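# Move shelf-bench graduated cylinder upright into cart's top tray

## Task

Take the glass graduated cylinder that sits on the bench with shelves and leave it standing upright in the cart's upper tray, with its base resting on the tray floor itself and not perched on the base of another cylinder. Every other cylinder must also end up standing inside the tray. The task fails if any cylinder topples or reaches the room's floor, or if one drops more than a few centimetres or is struck hard, because the glass breaks. When finished, release the cylinder and move the hand away. The robot must not tip over or be left leaning. Nothing counts as placed if it stays put only because the robot is holding it.

## Robot and tools

Robot: TidyBot++, a four-caster mobile base (0.54 m long, 0.50 m wide, 0.38 m tall) with one seven-joint arm and a two-finger gripper. The shoulder sits 0.12 m ahead of the base centre, 0.68 m above the floor. Cameras: base_camera (fixed on the base, looking forward and down) and wrist_camera (fisheye, looks along the hand). The arm begins folded with the hand pointing down, poking up to 0.08 m past the base front.

Frames: base frame has its origin on the floor under the base centre, x forward, y left, z up. hand_pose is reported in it, for the point midway between the finger pads; its z axis runs out along the fingers and the fingers close along its y axis. Odometry is the base frame as it was at scene start; heading is positive to the left, -3.142 to 3.142. base_tilt is in degrees, forward and right positive.

execute_actions: argument actions is a list holding one action or none (empty list = just report state and images). An action may contain base, joints, or both, plus optional speeds; its motions start together. base takes exactly one relative move from where the base currently is: translate_m (metres, forward positive, -2 to 2), strafe_m (metres, left positive, -2 to 2) or rotate_rad (radians, counter-clockwise from above positive, -6.3 to 6.3). joints is a dictionary of absolute targets by name, all in radians except gripper_pos: joint_1_rad (any angle; whole arm about vertical, positive = clockwise from above, opposite to rotate_rad), joint_2_rad shoulder -2.249 to 2.249, joint_3_rad any angle, joint_4_rad elbow -2.579 to 2.579, joint_5_rad any angle, joint_6_rad wrist -2.099 to 2.099, joint_7_rad any angle (hand roll; hand down, positive = counter-clockwise from above; at 1.57 fingers open toward robot left/right), gripper_pos 0 (open, ~85 mm gap) to 1 (closed, ~96-120 N per finger, keeps squeezing). Unbounded joints go the short way; turn in steps under half a turn. speeds caps this action's base speed: translate_m/strafe_m 0.05 to 0.5 m/s, rotate_rad 0.1 to 1.57 rad/s (defaults are the maxima). Base moves needing over 8.667 s, actions over 15 s, unknown keys or out-of-range values are refused and nothing moves. Omitted joints or base may keep pushing to an earlier target. cameras: list of base_camera, wrist_camera or all; omitted/null means all, [] none.

Planar arm geometry (joint_1_rad 0, joint_3_rad 3.14, joint_5_rad 0, as at start): segment tilts from vertical, forward positive, are upper arm = j2, forearm = j2 - j4, hand = j2 - j4 - j6; lengths 0.42, 0.31, 0.31 m. Hand point is ahead of the shoulder by the sum of L*sin and above it by the sum of L*cos. A downward hand reaches at most about 0.94 m high, and only near the base.

wait: seconds 0 to 10; commands nothing, returns state and images. zoom_image: camera (base_camera or wrist_camera) and region [x0, y0, x1, y1] pixels from the top-left of that camera's latest full image, at most 504 x 504. read_manual: section "licences" only; moves nothing. finished_scene: scene number; ends it irreversibly and reports success, so call it only once the cylinder stands released in the tray and the hand is clear. Replying with no tool call ends everything.

Results: base_status and joint_status per motion: done (for the base, wheels turned the commanded amount even if slipping, so check images), off_target (resting away from target, possibly still pushing), contact_stop / time_out (target dropped, holds in place). "joint command not followed" with a cause means arm targets were withheld, usually a self-collision; the gripper still acts and withheld targets may be retried. on_its_own lists uncommanded changes. motor_effort is percent of max, bracket = peak in last action, noisy. Motor temperatures per joint; MOTOR HOT from 60 °C, OVER-TEMPERATURE FAULT at 75 °C (arm sinks; resend targets). ARM HIT means the arm struck the base or itself. A torque fault (joints 1-4 limit 104.5 N m, 5-7 51.3 N m) freezes the arm and gripper 10 s and skips the rest of the call; the base keeps going. A reported stop cancels later motion calls in the same reply. Gripper: done at 1 means empty; off_target shows a grasped object's width.

Accuracy: friction and load make the hand land 1-2 cm off (more when stretched); correct by sending last command + (wanted - read) per joint, but never command a read angle while holding something. Odometry drifts and slips; trust images. Calibration for both cameras is given (K, distortion, T_world_to_cam) but can be slightly off, wrist camera more so.

Avoid: driving while the arm is caught on anything high (tipping), horizontal shoves with a raised hand, hard contact with glass, releasing a cylinder above the tray floor, knocking the other cylinders, holding a load long (heat). Keep the robot level and back away cleanly after release.

Each tool is called after "Request:" as a command line: name --argument value for each argument, lists and objects as JSON in quotes; but a table of rows of numbers goes row by row, as --pt "numbers of a row", without its own name.

## Session

Request:
execute_actions --actions '[]'

Scene clock: 0.00 s.
Motor temperatures (°C, as the motors report them): [33 32 29 30 33 38 44]
base_odometry: x=+0.000 y=+0.000 heading=+0.000 (m, m, rad; odometry frame)
base_tilt: forward=+0.5 right=+0.1 (deg)
base_status: not commanded
joint_positions: joint_1_rad=-0.042 joint_2_rad=-0.366 joint_3_rad=+3.093 joint_4_rad=-2.525 joint_5_rad=+0.013 joint_6_rad=-0.823 joint_7_rad=+1.565 gripper_pos=+0.000
joint_status: not commanded
motor_effort: joint_1_rad=+0 joint_2_rad=-1 joint_3_rad=+0 joint_4_rad=+15 joint_5_rad=+0 joint_6_rad=+1 joint_7_rad=-1 (%)
hand_pose: x=+0.2785 y=+0.0106 z=+0.5926 quat_wxyz=(+0.010, +0.996, +0.045, +0.080) (m; base frame)
pictures: base_camera, wrist_camera
Images, in order (width x height): base_camera 644x364, wrist_camera 644x476.

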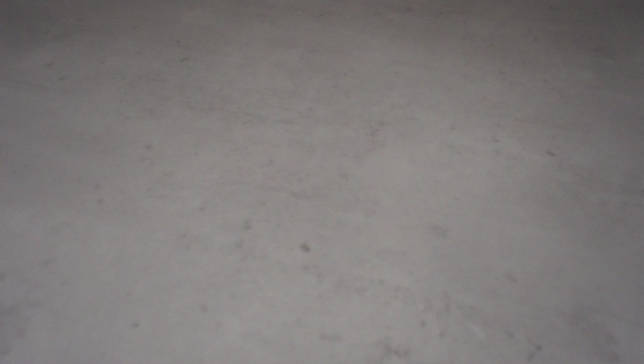

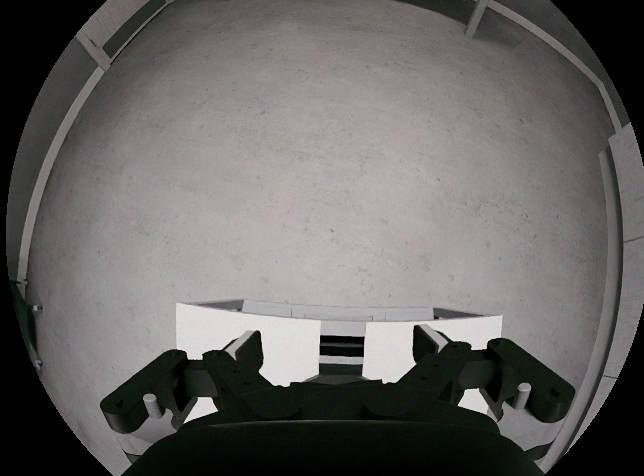

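Request:
execute_actions --actions '[{"joints":{"joint_6_rad":0.3}}]' --cameras '["wrist_camera"]'

Request:
execute_actions --actions '[{"base":{"rotate_rad":1.57}}]' --cameras '["wrist_camera"]'

Scene clock: 3.67 s.
Motor temperatures (°C, as the motors report them): [33 32 29 30 33 38 44]
base_odometry: x=+0.000 y=+0.000 heading=+0.000 (m, m, rad; odometry frame)
base_tilt: forward=+0.5 right=+0.1 (deg)
base_status: not commanded
joint_positions: joint_1_rad=-0.042 joint_2_rad=-0.366 joint_3_rad=+3.093 joint_4_rad=-2.525 joint_5_rad=+0.013 joint_6_rad=+0.290 joint_7_rad=+1.565 gripper_pos=+0.000
joint_status: all done
motor_effort: joint_1_rad=+1(0) joint_2_rad=-5(5) joint_3_rad=+0(0) joint_4_rad=+19(20) joint_5_rad=+0(0) joint_6_rad=+8(7) joint_7_rad=-1(1) (%)
hand_pose: x=+0.5249 y=+0.0400 z=+0.8081 quat_wxyz=(-0.018, +0.803, +0.044, +0.594) (m; base frame)
pictures: wrist_camera
camera_calibration (this result's frames):
wrist_camera: T_world_to_cam=[[0.103332, -0.994174, -0.0306784, 0.0137865], [-0.244965, 0.00445656, -0.969522, 0.972046], [0.96401, 0.107698, -0.243077, -0.181412], [0, 0, 0, 1]] pos_world=[0.411575, 0.0289119, 0.898746]
Images, in order (width x height): wrist_camera 644x476.

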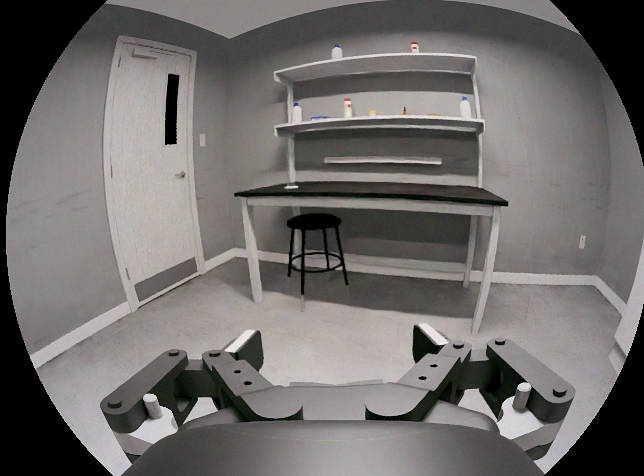

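Scene clock: 6.00 s.
Motor temperatures (°C, as the motors report them): [33 32 29 30 33 38 44]
base_odometry: x=+0.000 y=+0.000 heading=+1.569 (m, m, rad; odometry frame)
base_tilt: forward=+0.5 right=+0.0 (deg)
base_status: done
joint_positions: joint_1_rad=-0.042 joint_2_rad=-0.366 joint_3_rad=+3.093 joint_4_rad=-2.525 joint_5_rad=+0.013 joint_6_rad=+0.290 joint_7_rad=+1.565 gripper_pos=+0.000
joint_status: not commanded
motor_effort: joint_1_rad=+0(2) joint_2_rad=-5(6) joint_3_rad=+0(2) joint_4_rad=+19(20) joint_5_rad=-1(0) joint_6_rad=+8(7) joint_7_rad=-1(1) (%)
hand_pose: x=+0.5249 y=+0.0400 z=+0.8081 quat_wxyz=(-0.018, +0.803, +0.044, +0.594) (m; base frame)
pictures: wrist_camera
camera_calibration (this result's frames):
wrist_camera: T_world_to_cam=[[0.103332, -0.994174, -0.0306788, 0.0137868], [-0.244965, 0.00445698, -0.969522, 0.972046], [0.96401, 0.107698, -0.243077, -0.181412], [0, 0, 0, 1]] pos_world=[0.411575, 0.0289118, 0.898746]
Images, in order (width x height): wrist_camera 644x476.

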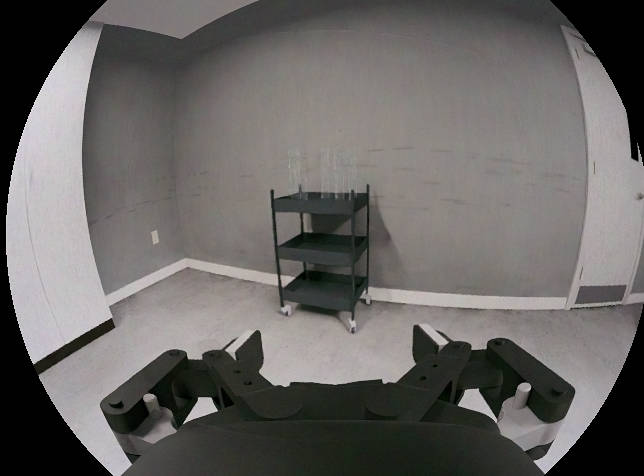

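Request:
zoom_image --camera "wrist_camera" --region '[240, 120, 420, 260]'

Region (240, 120, 420, 260) of wrist_camera's 644x476 image, scaled by 2.800.

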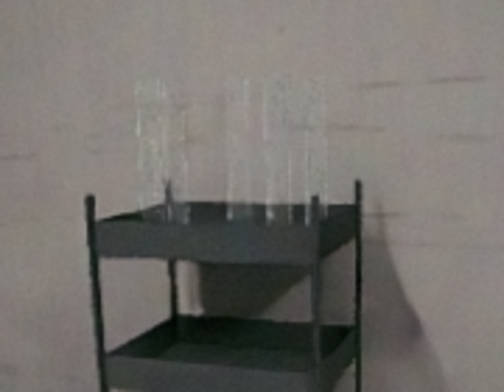

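Request:
execute_actions --actions '[{"base":{"rotate_rad":-1.86},"joints":{"joint_2_rad":0.0,"joint_4_rad":-1.7,"joint_6_rad":-0.3}}]' --cameras '[]'

Request:
execute_actions --actions '[{"base":{"strafe_m":0.7}}]' --cameras '["wrist_camera"]'

Scene clock: 20.90 s.
Motor temperatures (°C, as the motors report them): [33 32 29 30 33 38 44]
base_odometry: x=+0.000 y=+0.000 heading=-0.290 (m, m, rad; odometry frame)
base_tilt: forward=+0.5 right=+0.1 (deg)
base_status: done
joint_positions: joint_1_rad=-0.039 joint_2_rad=-0.009 joint_3_rad=+3.095 joint_4_rad=-1.724 joint_5_rad=+0.013 joint_6_rad=-0.268 joint_7_rad=+1.565 gripper_pos=+0.000
joint_status: all done
motor_effort: joint_1_rad=+1(3) joint_2_rad=-20(22) joint_3_rad=-1(3) joint_4_rad=+21(21) joint_5_rad=+0(2) joint_6_rad=+8(7) joint_7_rad=-1(1) (%)
hand_pose: x=+0.7087 y=+0.0510 z=+0.9325 quat_wxyz=(-0.020, +0.836, +0.038, +0.547) (m; base frame)
pictures: none
No camera images: the call's "cameras" was empty. Leave "cameras" out to get every camera's image.

Scene clock: 23.67 s.
Motor temperatures (°C, as the motors report them): [33 32 29 30 33 38 44]
base_odometry: x=+0.202 y=+0.671 heading=-0.291 (m, m, rad; odometry frame)
base_tilt: forward=+0.5 right=+0.0 (deg)
base_status: done
joint_positions: joint_1_rad=-0.040 joint_2_rad=-0.009 joint_3_rad=+3.095 joint_4_rad=-1.724 joint_5_rad=+0.013 joint_6_rad=-0.268 joint_7_rad=+1.565 gripper_pos=+0.000
joint_status: not commanded
motor_effort: joint_1_rad=+1(2) joint_2_rad=-20(21) joint_3_rad=+0(3) joint_4_rad=+21(22) joint_5_rad=-1(0) joint_6_rad=+7(8) joint_7_rad=-1(1) (%)
hand_pose: x=+0.7086 y=+0.0514 z=+0.9323 quat_wxyz=(-0.020, +0.836, +0.038, +0.547) (m; base frame)
pictures: wrist_camera
camera_calibration (this result's frames):
wrist_camera: T_world_to_cam=[[0.0906976, -0.994814, -0.0460382, 0.0332111], [-0.35394, 0.0110107, -0.935203, 1.18235], [0.93086, 0.101115, -0.351106, -0.204966], [0, 0, 0, 1]] pos_world=[0.606263, 0.0407455, 1.0353]
Images, in order (width x height): wrist_camera 644x476.

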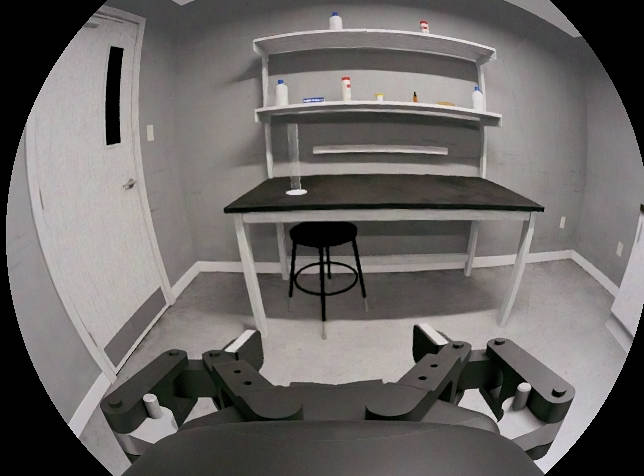

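Request:
execute_actions --actions '[{"base":{"strafe_m":0.36},"joints":{"joint_1_rad":0.01,"joint_3_rad":3.15,"joint_5_rad":0.0,"joint_2_rad":-0.1,"joint_4_rad":-1.3,"joint_6_rad":-0.8}}]' --cameras '[]'

Request:
execute_actions --actions '[{"base":{"translate_m":1.0}}]'

Scene clock: 38.60 s.
Motor temperatures (°C, as the motors report them): [33 32 29 30 33 38 44]
base_odometry: x=+0.305 y=+1.015 heading=-0.292 (m, m, rad; odometry frame)
base_tilt: forward=+0.5 right=+0.1 (deg)
base_status: done
joint_positions: joint_1_rad=-0.004 joint_2_rad=-0.094 joint_3_rad=+3.134 joint_4_rad=-1.320 joint_5_rad=+0.013 joint_6_rad=-0.769 joint_7_rad=+1.565 gripper_pos=+0.000
joint_status: all done
motor_effort: joint_1_rad=+1(1) joint_2_rad=-16(21) joint_3_rad=+1(4) joint_4_rad=+21(23) joint_5_rad=+0(0) joint_6_rad=+8(8) joint_7_rad=-1(1) (%)
hand_pose: x=+0.6589 y=+0.0049 z=+1.0789 quat_wxyz=(+0.002, +0.840, +0.004, +0.543) (m; base frame)
pictures: none
No camera images: the call's "cameras" was empty. Leave "cameras" out to get every camera's image.

Scene clock: 41.97 s.
Motor temperatures (°C, as the motors report them): [33 32 29 30 33 38 44]
base_odometry: x=+1.263 y=+0.728 heading=-0.292 (m, m, rad; odometry frame)
base_tilt: forward=+0.5 right=+0.1 (deg)
base_status: done
joint_positions: joint_1_rad=-0.003 joint_2_rad=-0.096 joint_3_rad=+3.134 joint_4_rad=-1.320 joint_5_rad=+0.013 joint_6_rad=-0.773 joint_7_rad=+1.565 gripper_pos=+0.000
joint_status: not commanded
motor_effort: joint_1_rad=+0(0) joint_2_rad=-16(19) joint_3_rad=-1(1) joint_4_rad=+21(22) joint_5_rad=+0(0) joint_6_rad=+8(8) joint_7_rad=+0(1) (%)
hand_pose: x=+0.6575 y=+0.0044 z=+1.0793 quat_wxyz=(+0.003, +0.840, +0.004, +0.542) (m; base frame)
pictures: base_camera, wrist_camera
camera_calibration (this result's frames):
wrist_camera: T_world_to_cam=[[0.00781791, -0.99889, -0.0464438, 0.0527704], [-0.363393, 0.0404318, -0.930758, 1.30346], [0.931603, 0.0241539, -0.362673, -0.0886802], [0, 0, 0, 1]] pos_world=[0.555871, 0.00215239, 1.1835]
Images, in order (width x height): base_camera 644x364, wrist_camera 644x476.

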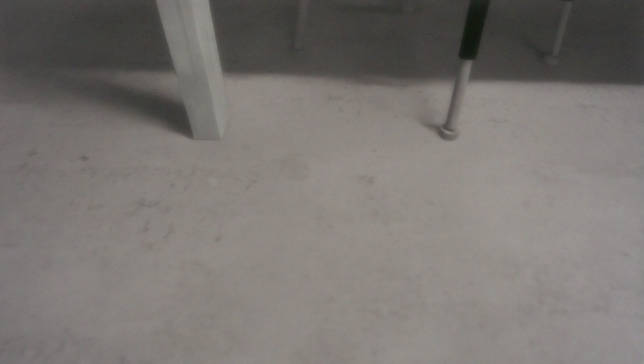

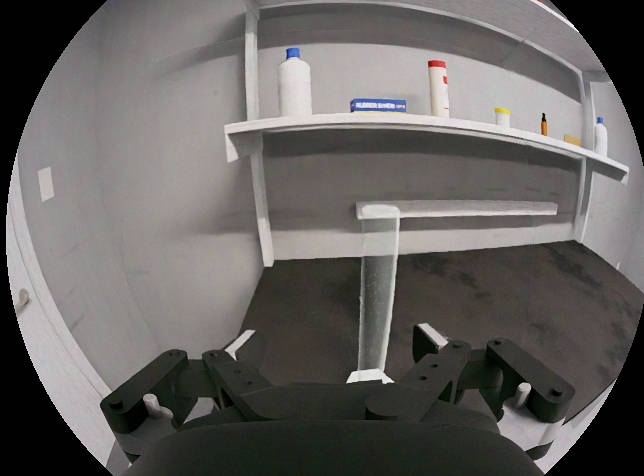

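Request:
execute_actions --actions '[{"base":{"strafe_m":-0.055}}]' --cameras '["wrist_camera"]'

Scene clock: 50.27 s.
Motor temperatures (°C, as the motors report them): [33 32 29 30 33 38 44]
base_odometry: x=+1.248 y=+0.675 heading=-0.291 (m, m, rad; odometry frame)
base_tilt: forward=+0.5 right=+0.1 (deg)
base_status: done
joint_positions: joint_1_rad=+0.004 joint_2_rad=-0.096 joint_3_rad=+3.143 joint_4_rad=-1.319 joint_5_rad=+0.013 joint_6_rad=-0.773 joint_7_rad=+1.565 gripper_pos=+0.000
joint_status: not commanded
motor_effort: joint_1_rad=+0(3) joint_2_rad=-16(17) joint_3_rad=-1(2) joint_4_rad=+21(21) joint_5_rad=+0(0) joint_6_rad=+7(7) joint_7_rad=-1(1) (%)
hand_pose: x=+0.6575 y=-0.0045 z=+1.0792 quat_wxyz=(+0.006, +0.840, -0.003, +0.542) (m; base frame)
pictures: wrist_camera
camera_calibration (this result's frames):
wrist_camera: T_world_to_cam=[[-0.00808126, -0.998849, -0.0472862, 0.055244], [-0.362959, 0.0469927, -0.930619, 1.30341], [0.93177, 0.00964238, -0.362921, -0.0884316], [0, 0, 0, 1]] pos_world=[0.555928, -0.00521752, 1.18349]
Images, in order (width x height): wrist_camera 644x476.

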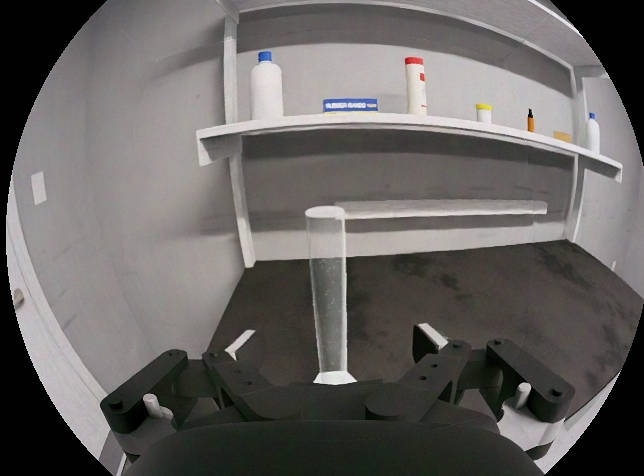

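Request:
execute_actions --actions '[{"base":{"translate_m":0.08},"joints":{"joint_2_rad":0.063,"joint_4_rad":-0.98,"joint_6_rad":-1.21}}]' --cameras '["wrist_camera"]'

Scene clock: 60.13 s.
Motor temperatures (°C, as the motors report them): [33 32 29 30 33 38 44]
base_odometry: x=+1.325 y=+0.652 heading=-0.292 (m, m, rad; odometry frame)
base_tilt: forward=+0.5 right=+0.1 (deg)
base_status: done
joint_positions: joint_1_rad=+0.004 joint_2_rad=+0.055 joint_3_rad=+3.143 joint_4_rad=-1.006 joint_5_rad=+0.013 joint_6_rad=-1.181 joint_7_rad=+1.565 gripper_pos=+0.000
joint_status: all done
motor_effort: joint_1_rad=+1(1) joint_2_rad=-19(23) joint_3_rad=-1(0) joint_4_rad=+19(22) joint_5_rad=+0(1) joint_6_rad=+6(8) joint_7_rad=-1(0) (%)
hand_pose: x=+0.6604 y=-0.0054 z=+1.0613 quat_wxyz=(+0.007, +0.901, -0.005, +0.434) (m; base frame)
pictures: wrist_camera
camera_calibration (this result's frames):
wrist_camera: T_world_to_cam=[[-0.0246666, -0.998608, -0.0466271, 0.0637975], [-0.578636, 0.0522959, -0.813908, 1.30642], [0.815213, 0.00690375, -0.57912, 0.208801], [0, 0, 0, 1]] pos_world=[0.5873, -0.00605348, 1.1872]
Images, in order (width x height): wrist_camera 644x476.

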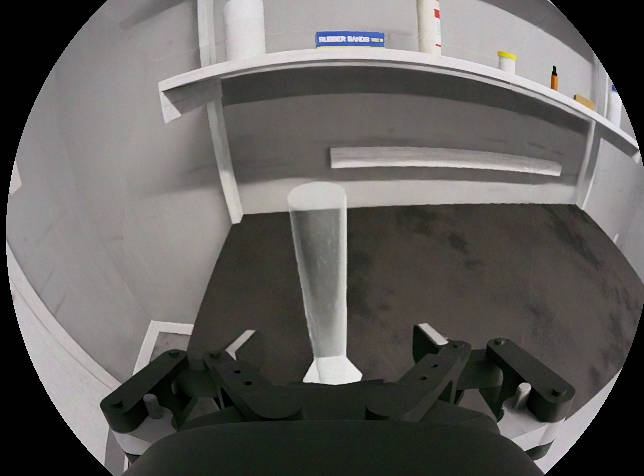

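Request:
execute_actions --actions '[{"base":{"translate_m":0.085},"speeds":{"translate_m":0.1},"joints":{"joint_1_rad":-0.01}}]' --cameras '["wrist_camera"]'

Scene clock: 67.00 s.
Motor temperatures (°C, as the motors report them): [33 32 29 30 33 38 44]
base_odometry: x=+1.406 y=+0.627 heading=-0.292 (m, m, rad; odometry frame)
base_tilt: forward=+0.5 right=+0.1 (deg)
base_status: done
joint_positions: joint_1_rad=-0.004 joint_2_rad=+0.061 joint_3_rad=+3.143 joint_4_rad=-1.005 joint_5_rad=+0.013 joint_6_rad=-1.181 joint_7_rad=+1.565 gripper_pos=+0.000
joint_status: all done
motor_effort: joint_1_rad=+0(1) joint_2_rad=-20(23) joint_3_rad=+0(2) joint_4_rad=+19(19) joint_5_rad=+0(1) joint_6_rad=+6(6) joint_7_rad=-1(1) (%)
hand_pose: x=+0.6626 y=-0.0010 z=+1.0587 quat_wxyz=(+0.005, +0.902, -0.002, +0.432) (m; base frame)
pictures: wrist_camera
camera_calibration (this result's frames):
wrist_camera: T_world_to_cam=[[-0.0167389, -0.998777, -0.0465247, 0.0627948], [-0.583065, 0.0475511, -0.811033, 1.30522], [0.812253, 0.0135512, -0.583148, 0.21168], [0, 0, 0, 1]] pos_world=[0.59014, -0.00221496, 1.18494]
Images, in order (width x height): wrist_camera 644x476.

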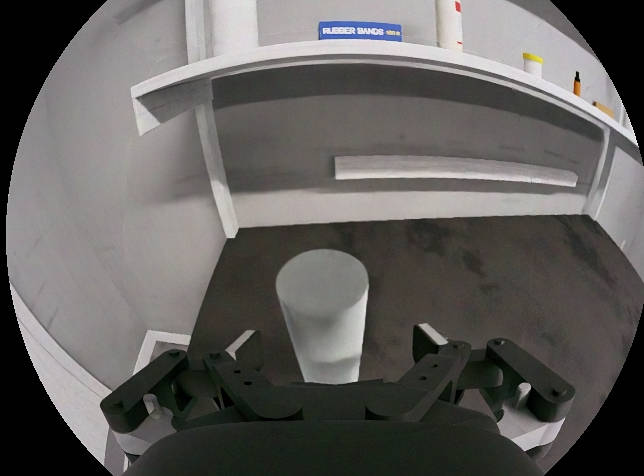

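Request:
execute_actions --actions '[{"base":{"translate_m":0.01},"speeds":{"translate_m":0.05},"joints":{"joint_1_rad":-0.022,"joint_4_rad":-0.95,"gripper_pos":0.25}}]' --cameras '["wrist_camera"]'

Scene clock: 73.80 s.
Motor temperatures (°C, as the motors report them): [33 32 29 30 33 38 44]
base_odometry: x=+1.416 y=+0.624 heading=-0.292 (m, m, rad; odometry frame)
base_tilt: forward=+0.5 right=+0.0 (deg)
base_status: done
joint_positions: joint_1_rad=-0.010 joint_2_rad=+0.064 joint_3_rad=+3.143 joint_4_rad=-0.974 joint_5_rad=+0.013 joint_6_rad=-1.181 joint_7_rad=+1.565 gripper_pos=+0.250
joint_status: all done
motor_effort: joint_1_rad=+1(2) joint_2_rad=-19(22) joint_3_rad=-1(2) joint_4_rad=+18(20) joint_5_rad=-1(1) joint_6_rad=+6(7) joint_7_rad=-1(0) (%)
hand_pose: x=+0.6649 y=+0.0022 z=+1.0734 quat_wxyz=(+0.004, +0.896, +0.001, +0.445) (m; base frame)
pictures: wrist_camera
camera_calibration (this result's frames):
wrist_camera: T_world_to_cam=[[-0.00966735, -0.998845, -0.0470573, 0.0625313], [-0.560009, 0.0443954, -0.827296, 1.32049], [0.82843, 0.0183548, -0.559792, 0.18255], [0, 0, 0, 1]] pos_world=[0.58886, 0.000484759, 1.19757]
Images, in order (width x height): wrist_camera 644x476.

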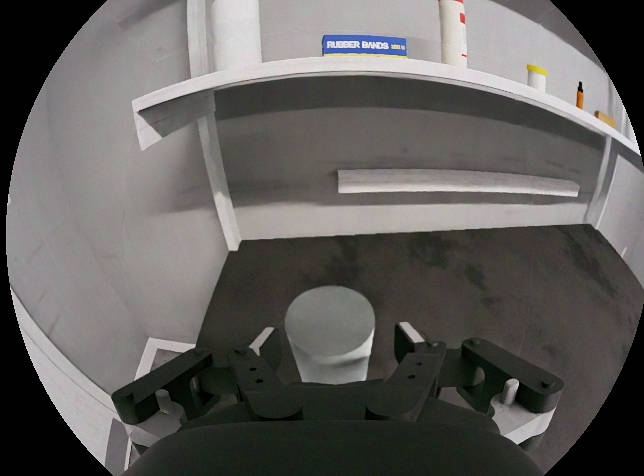

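Request:
execute_actions --actions '[{"joints":{"gripper_pos":0.7}}]' --cameras '["wrist_camera"]'

Scene clock: 75.83 s.
Motor temperatures (°C, as the motors report them): [33 32 29 30 33 38 44]
base_odometry: x=+1.416 y=+0.624 heading=-0.292 (m, m, rad; odometry frame)
base_tilt: forward=+0.5 right=+0.1 (deg)
base_status: not commanded
joint_positions: joint_1_rad=-0.010 joint_2_rad=+0.064 joint_3_rad=+3.143 joint_4_rad=-0.973 joint_5_rad=+0.013 joint_6_rad=-1.181 joint_7_rad=+1.565 gripper_pos=+0.561
joint_status: gripper_pos off_target (ended at +0.561, target +0.700)
motor_effort: joint_1_rad=+1(1) joint_2_rad=-20(20) joint_3_rad=-1(2) joint_4_rad=+19(20) joint_5_rad=-1(0) joint_6_rad=+7(7) joint_7_rad=-1(1) (%)
hand_pose: x=+0.6649 y=+0.0022 z=+1.0737 quat_wxyz=(+0.004, +0.895, +0.001, +0.445) (m; base frame)
pictures: wrist_camera
camera_calibration (this result's frames):
wrist_camera: T_world_to_cam=[[-0.00958358, -0.998846, -0.047067, 0.0625321], [-0.559571, 0.0443663, -0.827594, 1.32076], [0.828727, 0.018406, -0.55935, 0.182038], [0, 0, 0, 1]] pos_world=[0.588799, 0.000511999, 1.19782]
Images, in order (width x height): wrist_camera 644x476.

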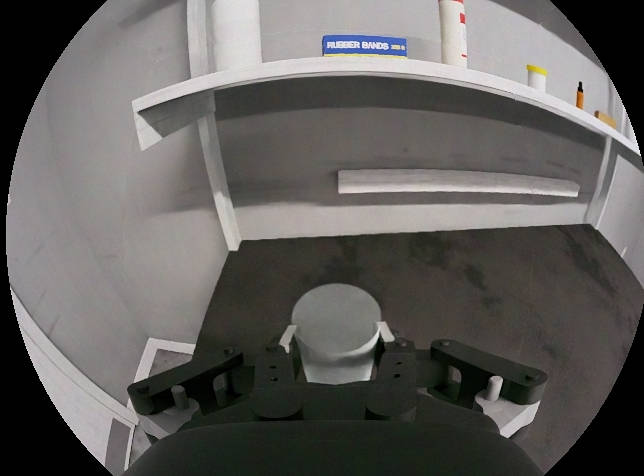

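Request:
execute_actions --actions '[{"joints":{"gripper_pos":0.85,"joint_4_rad":-0.82,"joint_6_rad":-1.34}}]' --cameras '["wrist_camera"]'

Request:
execute_actions --actions '[{"base":{"translate_m":-0.6},"speeds":{"translate_m":0.3}}]' --cameras '["wrist_camera"]'

Scene clock: 80.50 s.
Motor temperatures (°C, as the motors report them): [33 32 29 30 33 38 44]
base_odometry: x=+1.416 y=+0.624 heading=-0.292 (m, m, rad; odometry frame)
base_tilt: forward=+0.5 right=+0.1 (deg)
base_status: not commanded
joint_positions: joint_1_rad=-0.010 joint_2_rad=+0.068 joint_3_rad=+3.143 joint_4_rad=-0.852 joint_5_rad=+0.013 joint_6_rad=-1.318 joint_7_rad=+1.565 gripper_pos=+0.561
joint_status: gripper_pos off_target (ended at +0.561, target +0.850); the others done
motor_effort: joint_1_rad=+0(0) joint_2_rad=-20(23) joint_3_rad=-1(1) joint_4_rad=+19(22) joint_5_rad=+0(1) joint_6_rad=+8(7) joint_7_rad=-1(1) (%)
hand_pose: x=+0.6421 y=+0.0018 z=+1.0997 quat_wxyz=(+0.004, +0.899, +0.000, +0.437) (m; base frame)
pictures: wrist_camera
camera_calibration (this result's frames):
wrist_camera: T_world_to_cam=[[-0.0119792, -0.998789, -0.0477202, 0.0654242], [-0.574824, 0.0459284, -0.816987, 1.32764], [0.81819, 0.0176439, -0.574678, 0.239109], [0, 0, 0, 1]] pos_world=[0.568309, 0.000149665, 1.2252]
Images, in order (width x height): wrist_camera 644x476.

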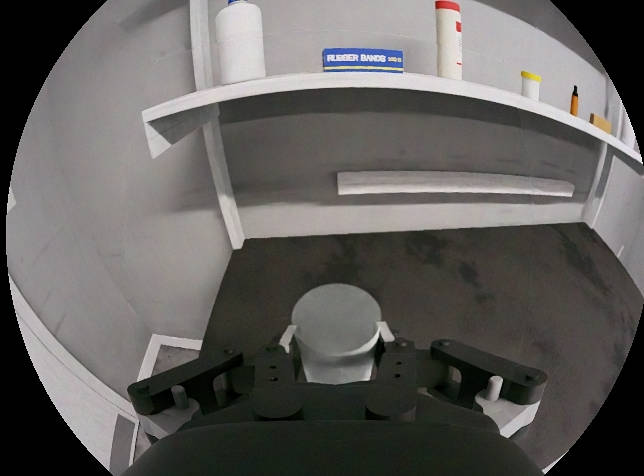

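Scene clock: 83.53 s.
Motor temperatures (°C, as the motors report them): [33 32 29 30 33 38 44]
base_odometry: x=+0.841 y=+0.797 heading=-0.292 (m, m, rad; odometry frame)
base_tilt: forward=+0.5 right=+0.1 (deg)
base_status: done
joint_positions: joint_1_rad=-0.012 joint_2_rad=+0.072 joint_3_rad=+3.143 joint_4_rad=-0.851 joint_5_rad=+0.013 joint_6_rad=-1.322 joint_7_rad=+1.565 gripper_pos=+0.561
joint_status: not commanded
motor_effort: joint_1_rad=+0(3) joint_2_rad=-21(25) joint_3_rad=-1(1) joint_4_rad=+19(21) joint_5_rad=-1(0) joint_6_rad=+8(9) joint_7_rad=-1(1) (%)
hand_pose: x=+0.6431 y=+0.0027 z=+1.0966 quat_wxyz=(+0.003, +0.901, +0.001, +0.433) (m; base frame)
pictures: wrist_camera
camera_calibration (this result's frames):
wrist_camera: T_world_to_cam=[[-0.010845, -0.99881, -0.0475483, 0.0652156], [-0.581629, 0.0449805, -0.812209, 1.32478], [0.813382, 0.018847, -0.581425, 0.247006], [0, 0, 0, 1]] pos_world=[0.570327, 0.000893505, 1.22272]
Images, in order (width x height): wrist_camera 644x476.

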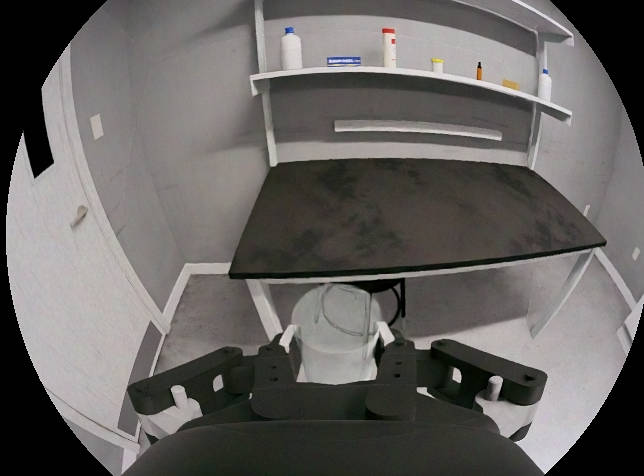

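Request:
execute_actions --actions '[{"base":{"strafe_m":-0.4},"speeds":{"strafe_m":0.35}}]' --cameras '[]'

Request:
execute_actions --actions '[{"base":{"rotate_rad":1.571},"speeds":{"rotate_rad":0.7}}]' --cameras '["wrist_camera"]'

Request:
execute_actions --actions '[{"base":{"strafe_m":1.0},"speeds":{"strafe_m":0.35}}]'

Scene clock: 91.57 s.
Motor temperatures (°C, as the motors report them): [33 32 29 30 33 38 44]
base_odometry: x=+0.726 y=+0.414 heading=-0.293 (m, m, rad; odometry frame)
base_tilt: forward=+0.5 right=+0.1 (deg)
base_status: done
joint_positions: joint_1_rad=-0.016 joint_2_rad=+0.072 joint_3_rad=+3.144 joint_4_rad=-0.851 joint_5_rad=+0.013 joint_6_rad=-1.323 joint_7_rad=+1.565 gripper_pos=+0.561
joint_status: not commanded
motor_effort: joint_1_rad=+1(4) joint_2_rad=-21(22) joint_3_rad=+0(3) joint_4_rad=+19(19) joint_5_rad=+0(1) joint_6_rad=+8(8) joint_7_rad=-1(1) (%)
hand_pose: x=+0.6430 y=+0.0044 z=+1.0966 quat_wxyz=(+0.003, +0.901, +0.002, +0.433) (m; base frame)
pictures: none
No camera images: the call's "cameras" was empty. Leave "cameras" out to get every camera's image.

Scene clock: 94.60 s.
Motor temperatures (°C, as the motors report them): [33 32 29 30 33 38 44]
base_odometry: x=+0.726 y=+0.414 heading=+1.278 (m, m, rad; odometry frame)
base_tilt: forward=+0.5 right=+0.1 (deg)
base_status: done
joint_positions: joint_1_rad=-0.021 joint_2_rad=+0.072 joint_3_rad=+3.146 joint_4_rad=-0.851 joint_5_rad=+0.013 joint_6_rad=-1.323 joint_7_rad=+1.565 gripper_pos=+0.561
joint_status: not commanded
motor_effort: joint_1_rad=+0(2) joint_2_rad=-20(23) joint_3_rad=-1(3) joint_4_rad=+19(21) joint_5_rad=-1(0) joint_6_rad=+7(8) joint_7_rad=+0(1) (%)
hand_pose: x=+0.6430 y=+0.0065 z=+1.0966 quat_wxyz=(+0.002, +0.901, +0.004, +0.433) (m; base frame)
pictures: wrist_camera
camera_calibration (this result's frames):
wrist_camera: T_world_to_cam=[[-0.00376308, -0.998869, -0.0473878, 0.0642675], [-0.582095, 0.0407201, -0.812101, 1.32476], [0.813112, 0.0245282, -0.58159, 0.247295], [0, 0, 0, 1]] pos_world=[0.570299, 0.00418475, 1.22271]
Images, in order (width x height): wrist_camera 644x476.

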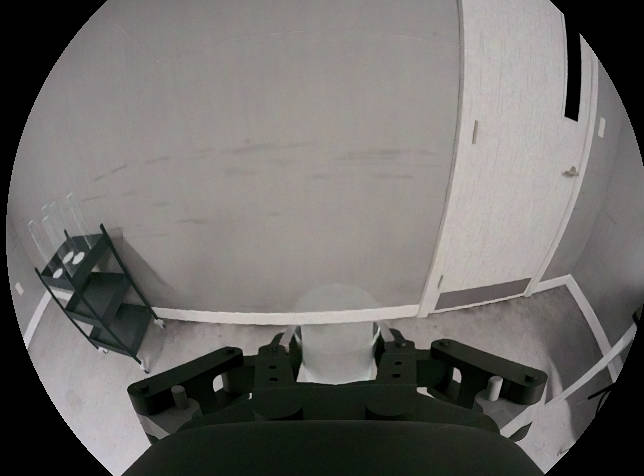

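Scene clock: 98.53 s.
Motor temperatures (°C, as the motors report them): [33 32 29 31 33 38 44]
base_odometry: x=-0.232 y=+0.702 heading=+1.279 (m, m, rad; odometry frame)
base_tilt: forward=+0.5 right=+0.1 (deg)
base_status: done
joint_positions: joint_1_rad=-0.021 joint_2_rad=+0.072 joint_3_rad=+3.146 joint_4_rad=-0.851 joint_5_rad=+0.013 joint_6_rad=-1.323 joint_7_rad=+1.565 gripper_pos=+0.561
joint_status: not commanded
motor_effort: joint_1_rad=+1(2) joint_2_rad=-21(23) joint_3_rad=+0(3) joint_4_rad=+19(20) joint_5_rad=+0(0) joint_6_rad=+8(8) joint_7_rad=-1(1) (%)
hand_pose: x=+0.6430 y=+0.0064 z=+1.0966 quat_wxyz=(+0.002, +0.901, +0.004, +0.433) (m; base frame)
pictures: base_camera, wrist_camera
camera_calibration (this result's frames):
wrist_camera: T_world_to_cam=[[-0.00389344, -0.998869, -0.0473789, 0.0642769], [-0.58209, 0.0407889, -0.812101, 1.32476], [0.813115, 0.0244169, -0.58159, 0.247294], [0, 0, 0, 1]] pos_world=[0.570301, 0.00413066, 1.22271]
Images, in order (width x height): base_camera 644x364, wrist_camera 644x476.

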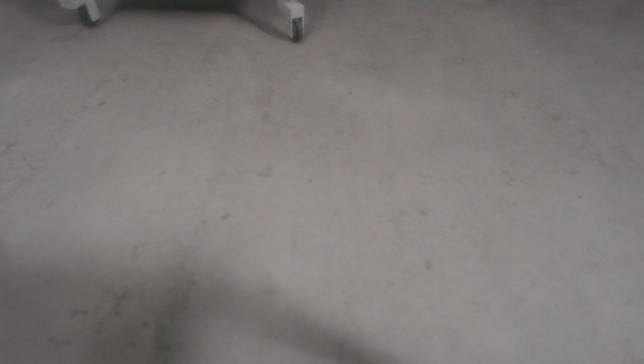

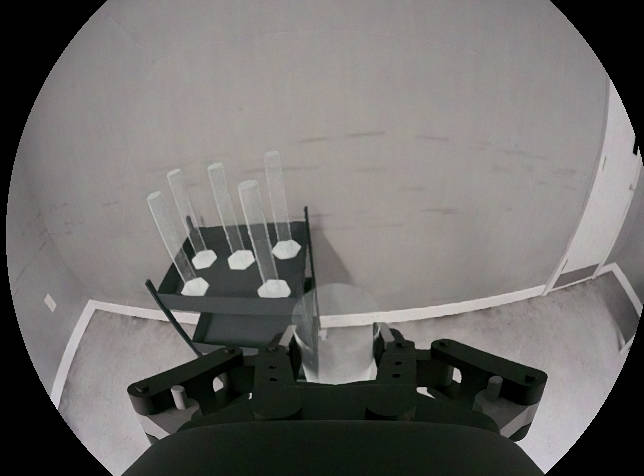

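Request:
zoom_image --camera "wrist_camera" --region '[130, 140, 340, 330]'

Region (130, 140, 340, 330) of wrist_camera's 644x476 image, scaled by 2.400; it fills the top 456 rows of this view, and the rest is white.

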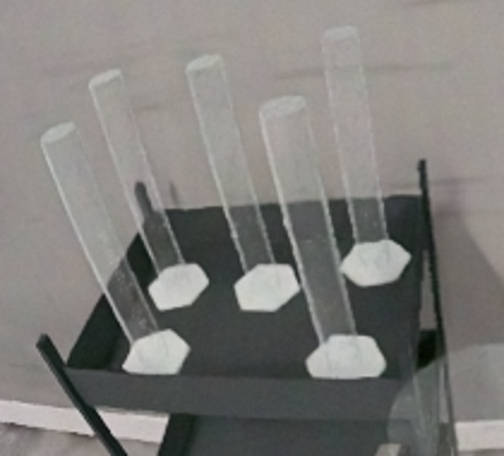

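Request:
execute_actions --actions '[{"base":{"strafe_m":0.30},"speeds":{"strafe_m":0.3}}]'

Request:
execute_actions --actions '[{"base":{"translate_m":0.2},"speeds":{"translate_m":0.2}}]'

Scene clock: 107.67 s.
Motor temperatures (°C, as the motors report them): [33 32 29 31 33 38 44]
base_odometry: x=-0.520 y=+0.788 heading=+1.280 (m, m, rad; odometry frame)
base_tilt: forward=+0.5 right=+0.1 (deg)
base_status: done
joint_positions: joint_1_rad=-0.022 joint_2_rad=+0.072 joint_3_rad=+3.146 joint_4_rad=-0.851 joint_5_rad=+0.013 joint_6_rad=-1.323 joint_7_rad=+1.565 gripper_pos=+0.561
joint_status: not commanded
motor_effort: joint_1_rad=+1(3) joint_2_rad=-21(21) joint_3_rad=+0(1) joint_4_rad=+19(19) joint_5_rad=+0(0) joint_6_rad=+8(8) joint_7_rad=+0(1) (%)
hand_pose: x=+0.6430 y=+0.0066 z=+1.0966 quat_wxyz=(+0.002, +0.901, +0.004, +0.433) (m; base frame)
pictures: base_camera, wrist_camera
camera_calibration (this result's frames):
wrist_camera: T_world_to_cam=[[-0.00342555, -0.998871, -0.0473764, 0.0642195], [-0.582109, 0.0405142, -0.812101, 1.32476], [0.813104, 0.0247963, -0.58159, 0.247294], [0, 0, 0, 1]] pos_world=[0.570299, 0.00434339, 1.22271]
Images, in order (width x height): base_camera 644x364, wrist_camera 644x476.

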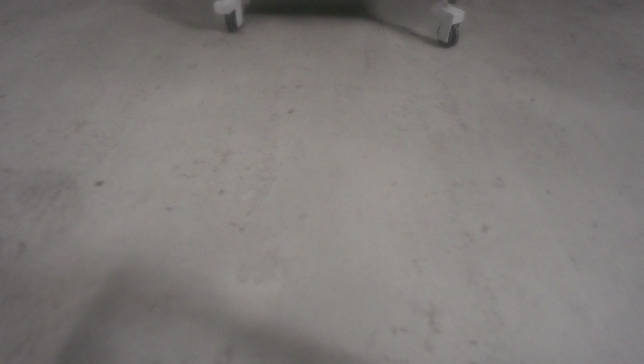

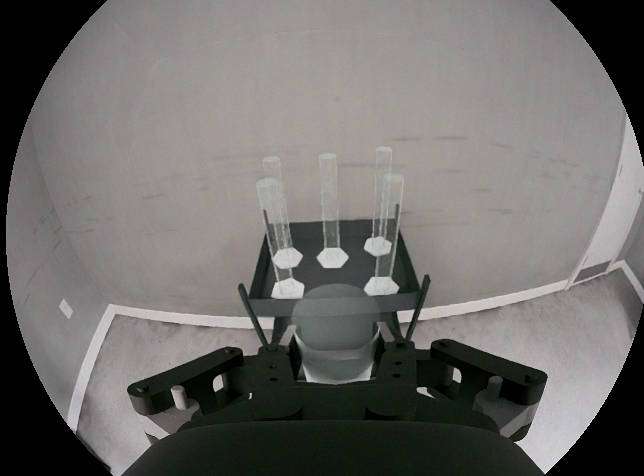

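Scene clock: 109.43 s.
Motor temperatures (°C, as the motors report them): [33 32 29 31 33 38 44]
base_odometry: x=-0.462 y=+0.979 heading=+1.280 (m, m, rad; odometry frame)
base_tilt: forward=+0.5 right=+0.1 (deg)
base_status: done
joint_positions: joint_1_rad=-0.022 joint_2_rad=+0.074 joint_3_rad=+3.146 joint_4_rad=-0.851 joint_5_rad=+0.013 joint_6_rad=-1.323 joint_7_rad=+1.565 gripper_pos=+0.561
joint_status: not commanded
motor_effort: joint_1_rad=+1(1) joint_2_rad=-21(24) joint_3_rad=-1(1) joint_4_rad=+20(21) joint_5_rad=+0(0) joint_6_rad=+8(9) joint_7_rad=+0(1) (%)
hand_pose: x=+0.6439 y=+0.0067 z=+1.0954 quat_wxyz=(+0.002, +0.902, +0.004, +0.432) (m; base frame)
pictures: base_camera, wrist_camera
camera_calibration (this result's frames):
wrist_camera: T_world_to_cam=[[-0.00357003, -0.998874, -0.0473137, 0.064206], [-0.584414, 0.0404771, -0.810445, 1.32391], [0.811448, 0.0247575, -0.5839, 0.249474], [0, 0, 0, 1]] pos_world=[0.571507, 0.00436912, 1.22166]
Images, in order (width x height): base_camera 644x364, wrist_camera 644x476.

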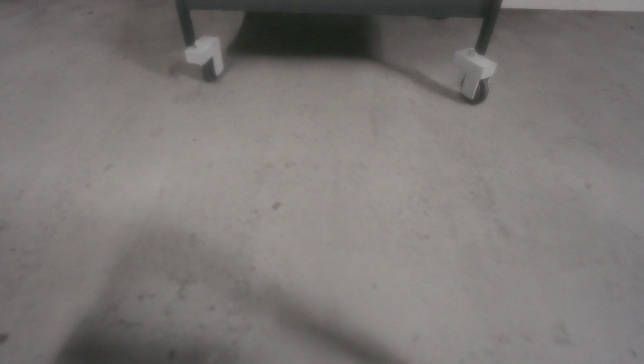

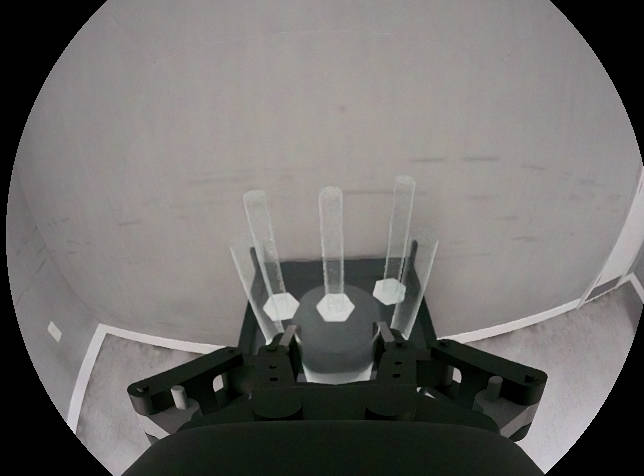

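Request:
zoom_image --camera "wrist_camera" --region '[200, 160, 470, 380]'

Region (200, 160, 470, 380) of wrist_camera's 644x476 image, scaled by 1.867; it fills the top 411 rows of this view, and the rest is white.

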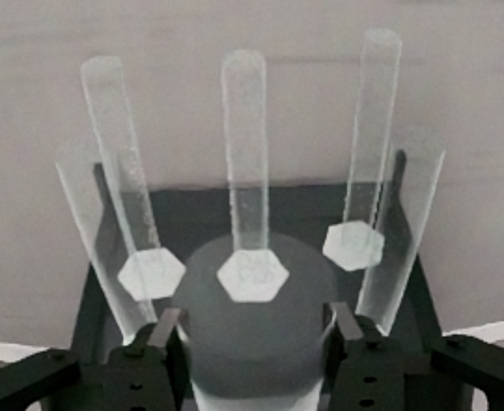

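Request:
execute_actions --actions '[{"base":{"translate_m":0.208},"speeds":{"translate_m":0.1},"joints":{"joint_6_rad":-1.275}}]'

Scene clock: 125.97 s.
Motor temperatures (°C, as the motors report them): [33 32 29 31 33 38 44]
base_odometry: x=-0.403 y=+1.179 heading=+1.281 (m, m, rad; odometry frame)
base_tilt: forward=+0.5 right=+0.0 (deg)
base_status: done
joint_positions: joint_1_rad=-0.022 joint_2_rad=+0.074 joint_3_rad=+3.146 joint_4_rad=-0.851 joint_5_rad=+0.013 joint_6_rad=-1.313 joint_7_rad=+1.565 gripper_pos=+0.561
joint_status: all done
motor_effort: joint_1_rad=+1(2) joint_2_rad=-21(24) joint_3_rad=+0(0) joint_4_rad=+19(21) joint_5_rad=-1(0) joint_6_rad=+8(9) joint_7_rad=-1(1) (%)
hand_pose: x=+0.6459 y=+0.0067 z=+1.0980 quat_wxyz=(+0.002, +0.900, +0.004, +0.437) (m; base frame)
pictures: base_camera, wrist_camera
camera_calibration (this result's frames):
wrist_camera: T_world_to_cam=[[-0.00293778, -0.998869, -0.0474531, 0.0641326], [-0.575589, 0.0404934, -0.816736, 1.32849], [0.817734, 0.0249141, -0.575057, 0.235591], [0, 0, 0, 1]] pos_world=[0.572201, 0.00439543, 1.22355]
Images, in order (width x height): base_camera 644x364, wrist_camera 644x476.

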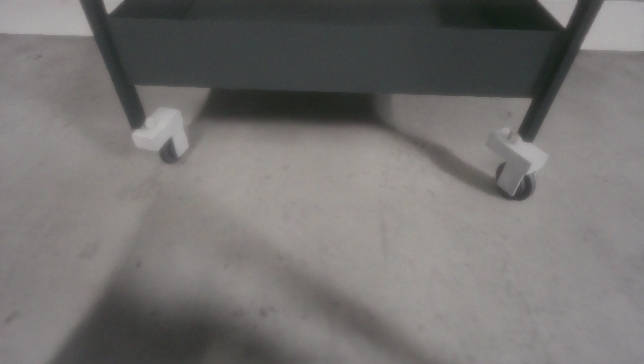

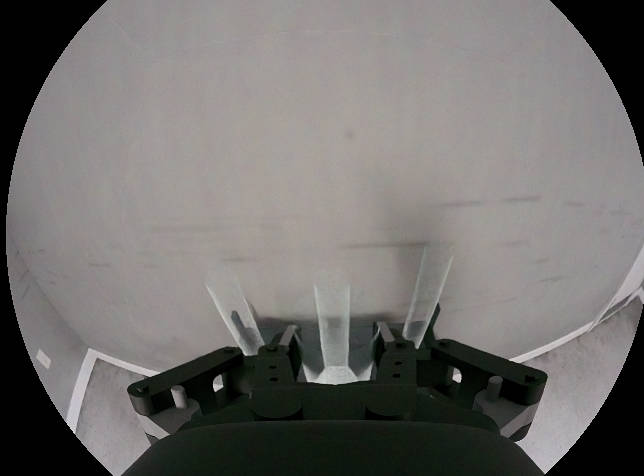

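Request:
execute_actions --actions '[{"joints":{"joint_2_rad":-0.025,"joint_4_rad":-1.177,"joint_6_rad":-1.025}}]' --cameras '["wrist_camera"]'

Scene clock: 143.00 s.
Motor temperatures (°C, as the motors report them): [33 32 29 31 33 38 44]
base_odometry: x=-0.403 y=+1.179 heading=+1.281 (m, m, rad; odometry frame)
base_tilt: forward=+0.6 right=+0.1 (deg)
base_status: not commanded
joint_positions: joint_1_rad=-0.022 joint_2_rad=+0.005 joint_3_rad=+3.146 joint_4_rad=-1.166 joint_5_rad=+0.013 joint_6_rad=-1.066 joint_7_rad=+1.565 gripper_pos=+0.561
joint_status: all done
motor_effort: joint_1_rad=+1(0) joint_2_rad=-20(22) joint_3_rad=+0(1) joint_4_rad=+21(22) joint_5_rad=+0(0) joint_6_rad=+7(9) joint_7_rad=-1(1) (%)
hand_pose: x=+0.6552 y=+0.0071 z=+1.0329 quat_wxyz=(+0.002, +0.899, +0.006, +0.437) (m; base frame)
pictures: wrist_camera
camera_calibration (this result's frames):
wrist_camera: T_world_to_cam=[[-0.0000403852, -0.998935, -0.0461294, 0.0582186], [-0.574641, 0.0377758, -0.817534, 1.28086], [0.818406, 0.0264748, -0.57403, 0.18905], [0, 0, 0, 1]] pos_world=[0.581317, 0.00476615, 1.15835]
Images, in order (width x height): wrist_camera 644x476.

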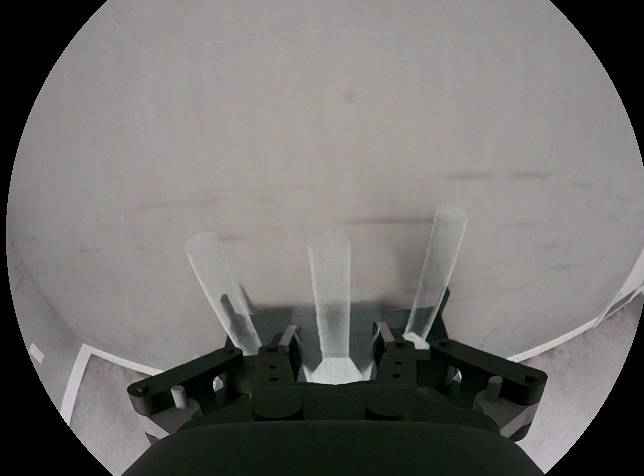

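Request:
execute_actions --actions '[{"joints":{"joint_2_rad":-0.08,"joint_4_rad":-1.37,"joint_6_rad":-0.865}}]' --cameras '["wrist_camera"]'

Scene clock: 147.53 s.
Motor temperatures (°C, as the motors report them): [33 32 29 31 33 38 44]
base_odometry: x=-0.403 y=+1.179 heading=+1.281 (m, m, rad; odometry frame)
base_tilt: forward=+0.6 right=+0.1 (deg)
base_status: not commanded
joint_positions: joint_1_rad=-0.022 joint_2_rad=-0.050 joint_3_rad=+3.146 joint_4_rad=-1.359 joint_5_rad=+0.013 joint_6_rad=-0.907 joint_7_rad=+1.565 gripper_pos=+0.561
joint_status: all done
motor_effort: joint_1_rad=+1(1) joint_2_rad=-19(20) joint_3_rad=-1(1) joint_4_rad=+23(24) joint_5_rad=-1(0) joint_6_rad=+8(8) joint_7_rad=-1(0) (%)
hand_pose: x=+0.6504 y=+0.0073 z=+0.9965 quat_wxyz=(+0.001, +0.895, +0.007, +0.447) (m; base frame)
pictures: wrist_camera
camera_calibration (this result's frames):
wrist_camera: T_world_to_cam=[[0.00296162, -0.998937, -0.0460073, 0.0546773], [-0.557195, 0.0365552, -0.829577, 1.249], [0.830377, 0.0280919, -0.556494, 0.146816], [0, 0, 0, 1]] pos_world=[0.57386, 0.00483741, 1.12036]
Images, in order (width x height): wrist_camera 644x476.

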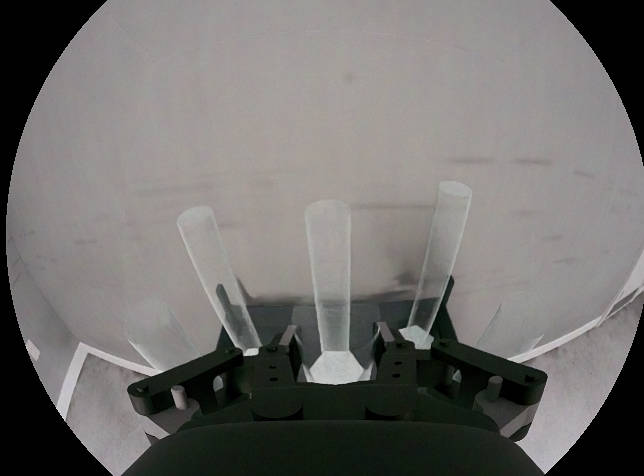

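Request:
execute_actions --actions '[{"joints":{"joint_2_rad":-0.087,"joint_4_rad":-1.42,"joint_6_rad":-0.826}}]' --cameras '["wrist_camera"]'

Scene clock: 149.60 s.
Motor temperatures (°C, as the motors report them): [33 32 29 31 33 38 44]
base_odometry: x=-0.403 y=+1.179 heading=+1.281 (m, m, rad; odometry frame)
base_tilt: forward=+0.5 right=+0.1 (deg)
base_status: not commanded
joint_positions: joint_1_rad=-0.022 joint_2_rad=-0.061 joint_3_rad=+3.146 joint_4_rad=-1.409 joint_5_rad=+0.013 joint_6_rad=-0.868 joint_7_rad=+1.565 gripper_pos=+0.561
joint_status: all done
motor_effort: joint_1_rad=+1(0) joint_2_rad=-19(20) joint_3_rad=-1(0) joint_4_rad=+23(24) joint_5_rad=-1(1) joint_6_rad=+8(9) joint_7_rad=+0(1) (%)
hand_pose: x=+0.6489 y=+0.0074 z=+0.9839 quat_wxyz=(+0.001, +0.895, +0.007, +0.446) (m; base frame)
pictures: wrist_camera
camera_calibration (this result's frames):
wrist_camera: T_world_to_cam=[[0.00343557, -0.998939, -0.0459149, 0.05377], [-0.557858, 0.036192, -0.829147, 1.2377], [0.829929, 0.0284626, -0.557142, 0.142005], [0, 0, 0, 1]] pos_world=[0.572421, 0.00487653, 1.10782]
Images, in order (width x height): wrist_camera 644x476.

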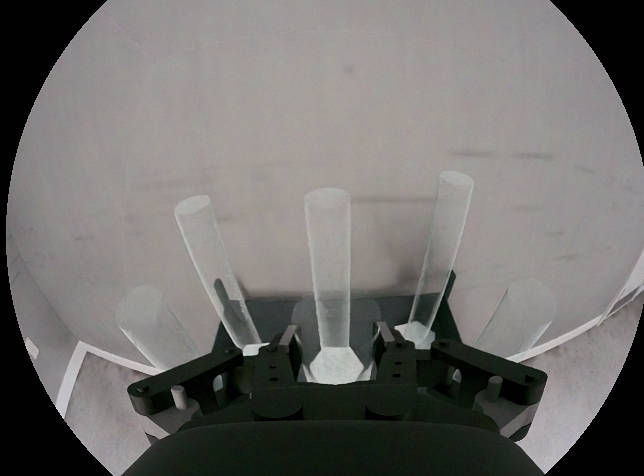

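No contact yet; another step.

Request:
execute_actions --actions '[{"joints":{"joint_2_rad":-0.09,"joint_4_rad":-1.46,"joint_6_rad":-0.79}}]' --cameras '["wrist_camera"]'

Scene clock: 151.73 s.
Motor temperatures (°C, as the motors report them): [33 32 29 31 33 38 44]
base_odometry: x=-0.403 y=+1.179 heading=+1.281 (m, m, rad; odometry frame)
base_tilt: forward=+0.6 right=+0.1 (deg)
base_status: not commanded
joint_positions: joint_1_rad=-0.022 joint_2_rad=-0.064 joint_3_rad=+3.146 joint_4_rad=-1.448 joint_5_rad=+0.013 joint_6_rad=-0.829 joint_7_rad=+1.565 gripper_pos=+0.561
joint_status: all done
motor_effort: joint_1_rad=+0(0) joint_2_rad=-20(21) joint_3_rad=+0(0) joint_4_rad=+23(24) joint_5_rad=+0(0) joint_6_rad=+8(8) joint_7_rad=-1(1) (%)
hand_pose: x=+0.6501 y=+0.0075 z=+0.9737 quat_wxyz=(+0.001, +0.894, +0.007, +0.448) (m; base frame)
pictures: wrist_camera
camera_calibration (this result's frames):
wrist_camera: T_world_to_cam=[[0.00407261, -0.998939, -0.0458669, 0.0529611], [-0.55543, 0.0358817, -0.830789, 1.22993], [0.831553, 0.0288593, -0.554695, 0.131811], [0, 0, 0, 1]] pos_world=[0.573317, 0.00496899, 1.09736]
Images, in order (width x height): wrist_camera 644x476.

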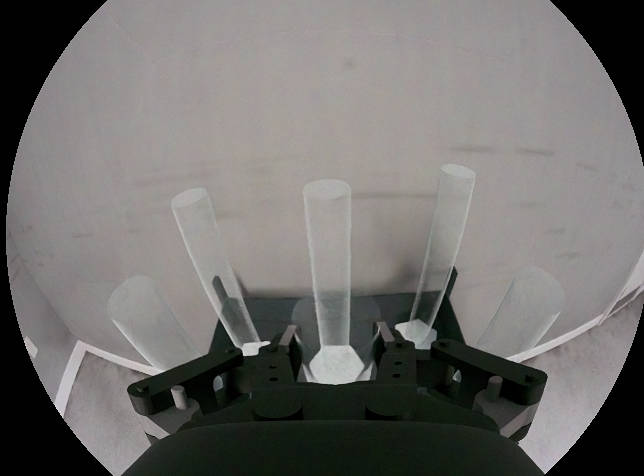

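Request:
execute_actions --actions '[{"joints":{"joint_2_rad":-0.092,"joint_4_rad":-1.50,"joint_6_rad":-0.757}}]' --cameras '["wrist_camera"]'

Scene clock: 155.23 s.
Motor temperatures (°C, as the motors report them): [33 32 29 31 33 38 44]
base_odometry: x=-0.403 y=+1.179 heading=+1.281 (m, m, rad; odometry frame)
base_tilt: forward=+0.5 right=+0.1 (deg)
base_status: not commanded
joint_positions: joint_1_rad=-0.022 joint_2_rad=-0.078 joint_3_rad=+3.146 joint_4_rad=-1.476 joint_5_rad=+0.013 joint_6_rad=-0.796 joint_7_rad=+1.565 gripper_pos=+0.561
joint_status: all done
motor_effort: joint_1_rad=+0(1) joint_2_rad=-17(19) joint_3_rad=-1(0) joint_4_rad=+22(23) joint_5_rad=-1(1) joint_6_rad=+8(8) joint_7_rad=-1(1) (%)
hand_pose: x=+0.6486 y=+0.0076 z=+0.9737 quat_wxyz=(+0.001, +0.890, +0.007, +0.456) (m; base frame)
pictures: wrist_camera
camera_calibration (this result's frames):
wrist_camera: T_world_to_cam=[[0.0053988, -0.998923, -0.0460924, 0.0523813], [-0.53933, 0.0359058, -0.841329, 1.22891], [0.842077, 0.0294012, -0.538555, 0.110539], [0, 0, 0, 1]] pos_world=[0.569421, 0.00495004, 1.09586]
Images, in order (width x height): wrist_camera 644x476.

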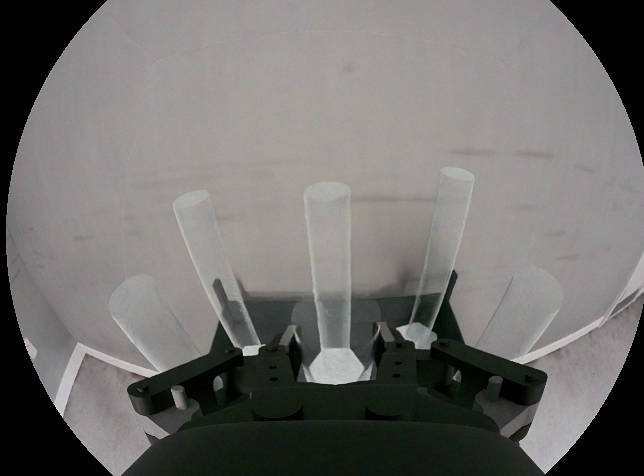

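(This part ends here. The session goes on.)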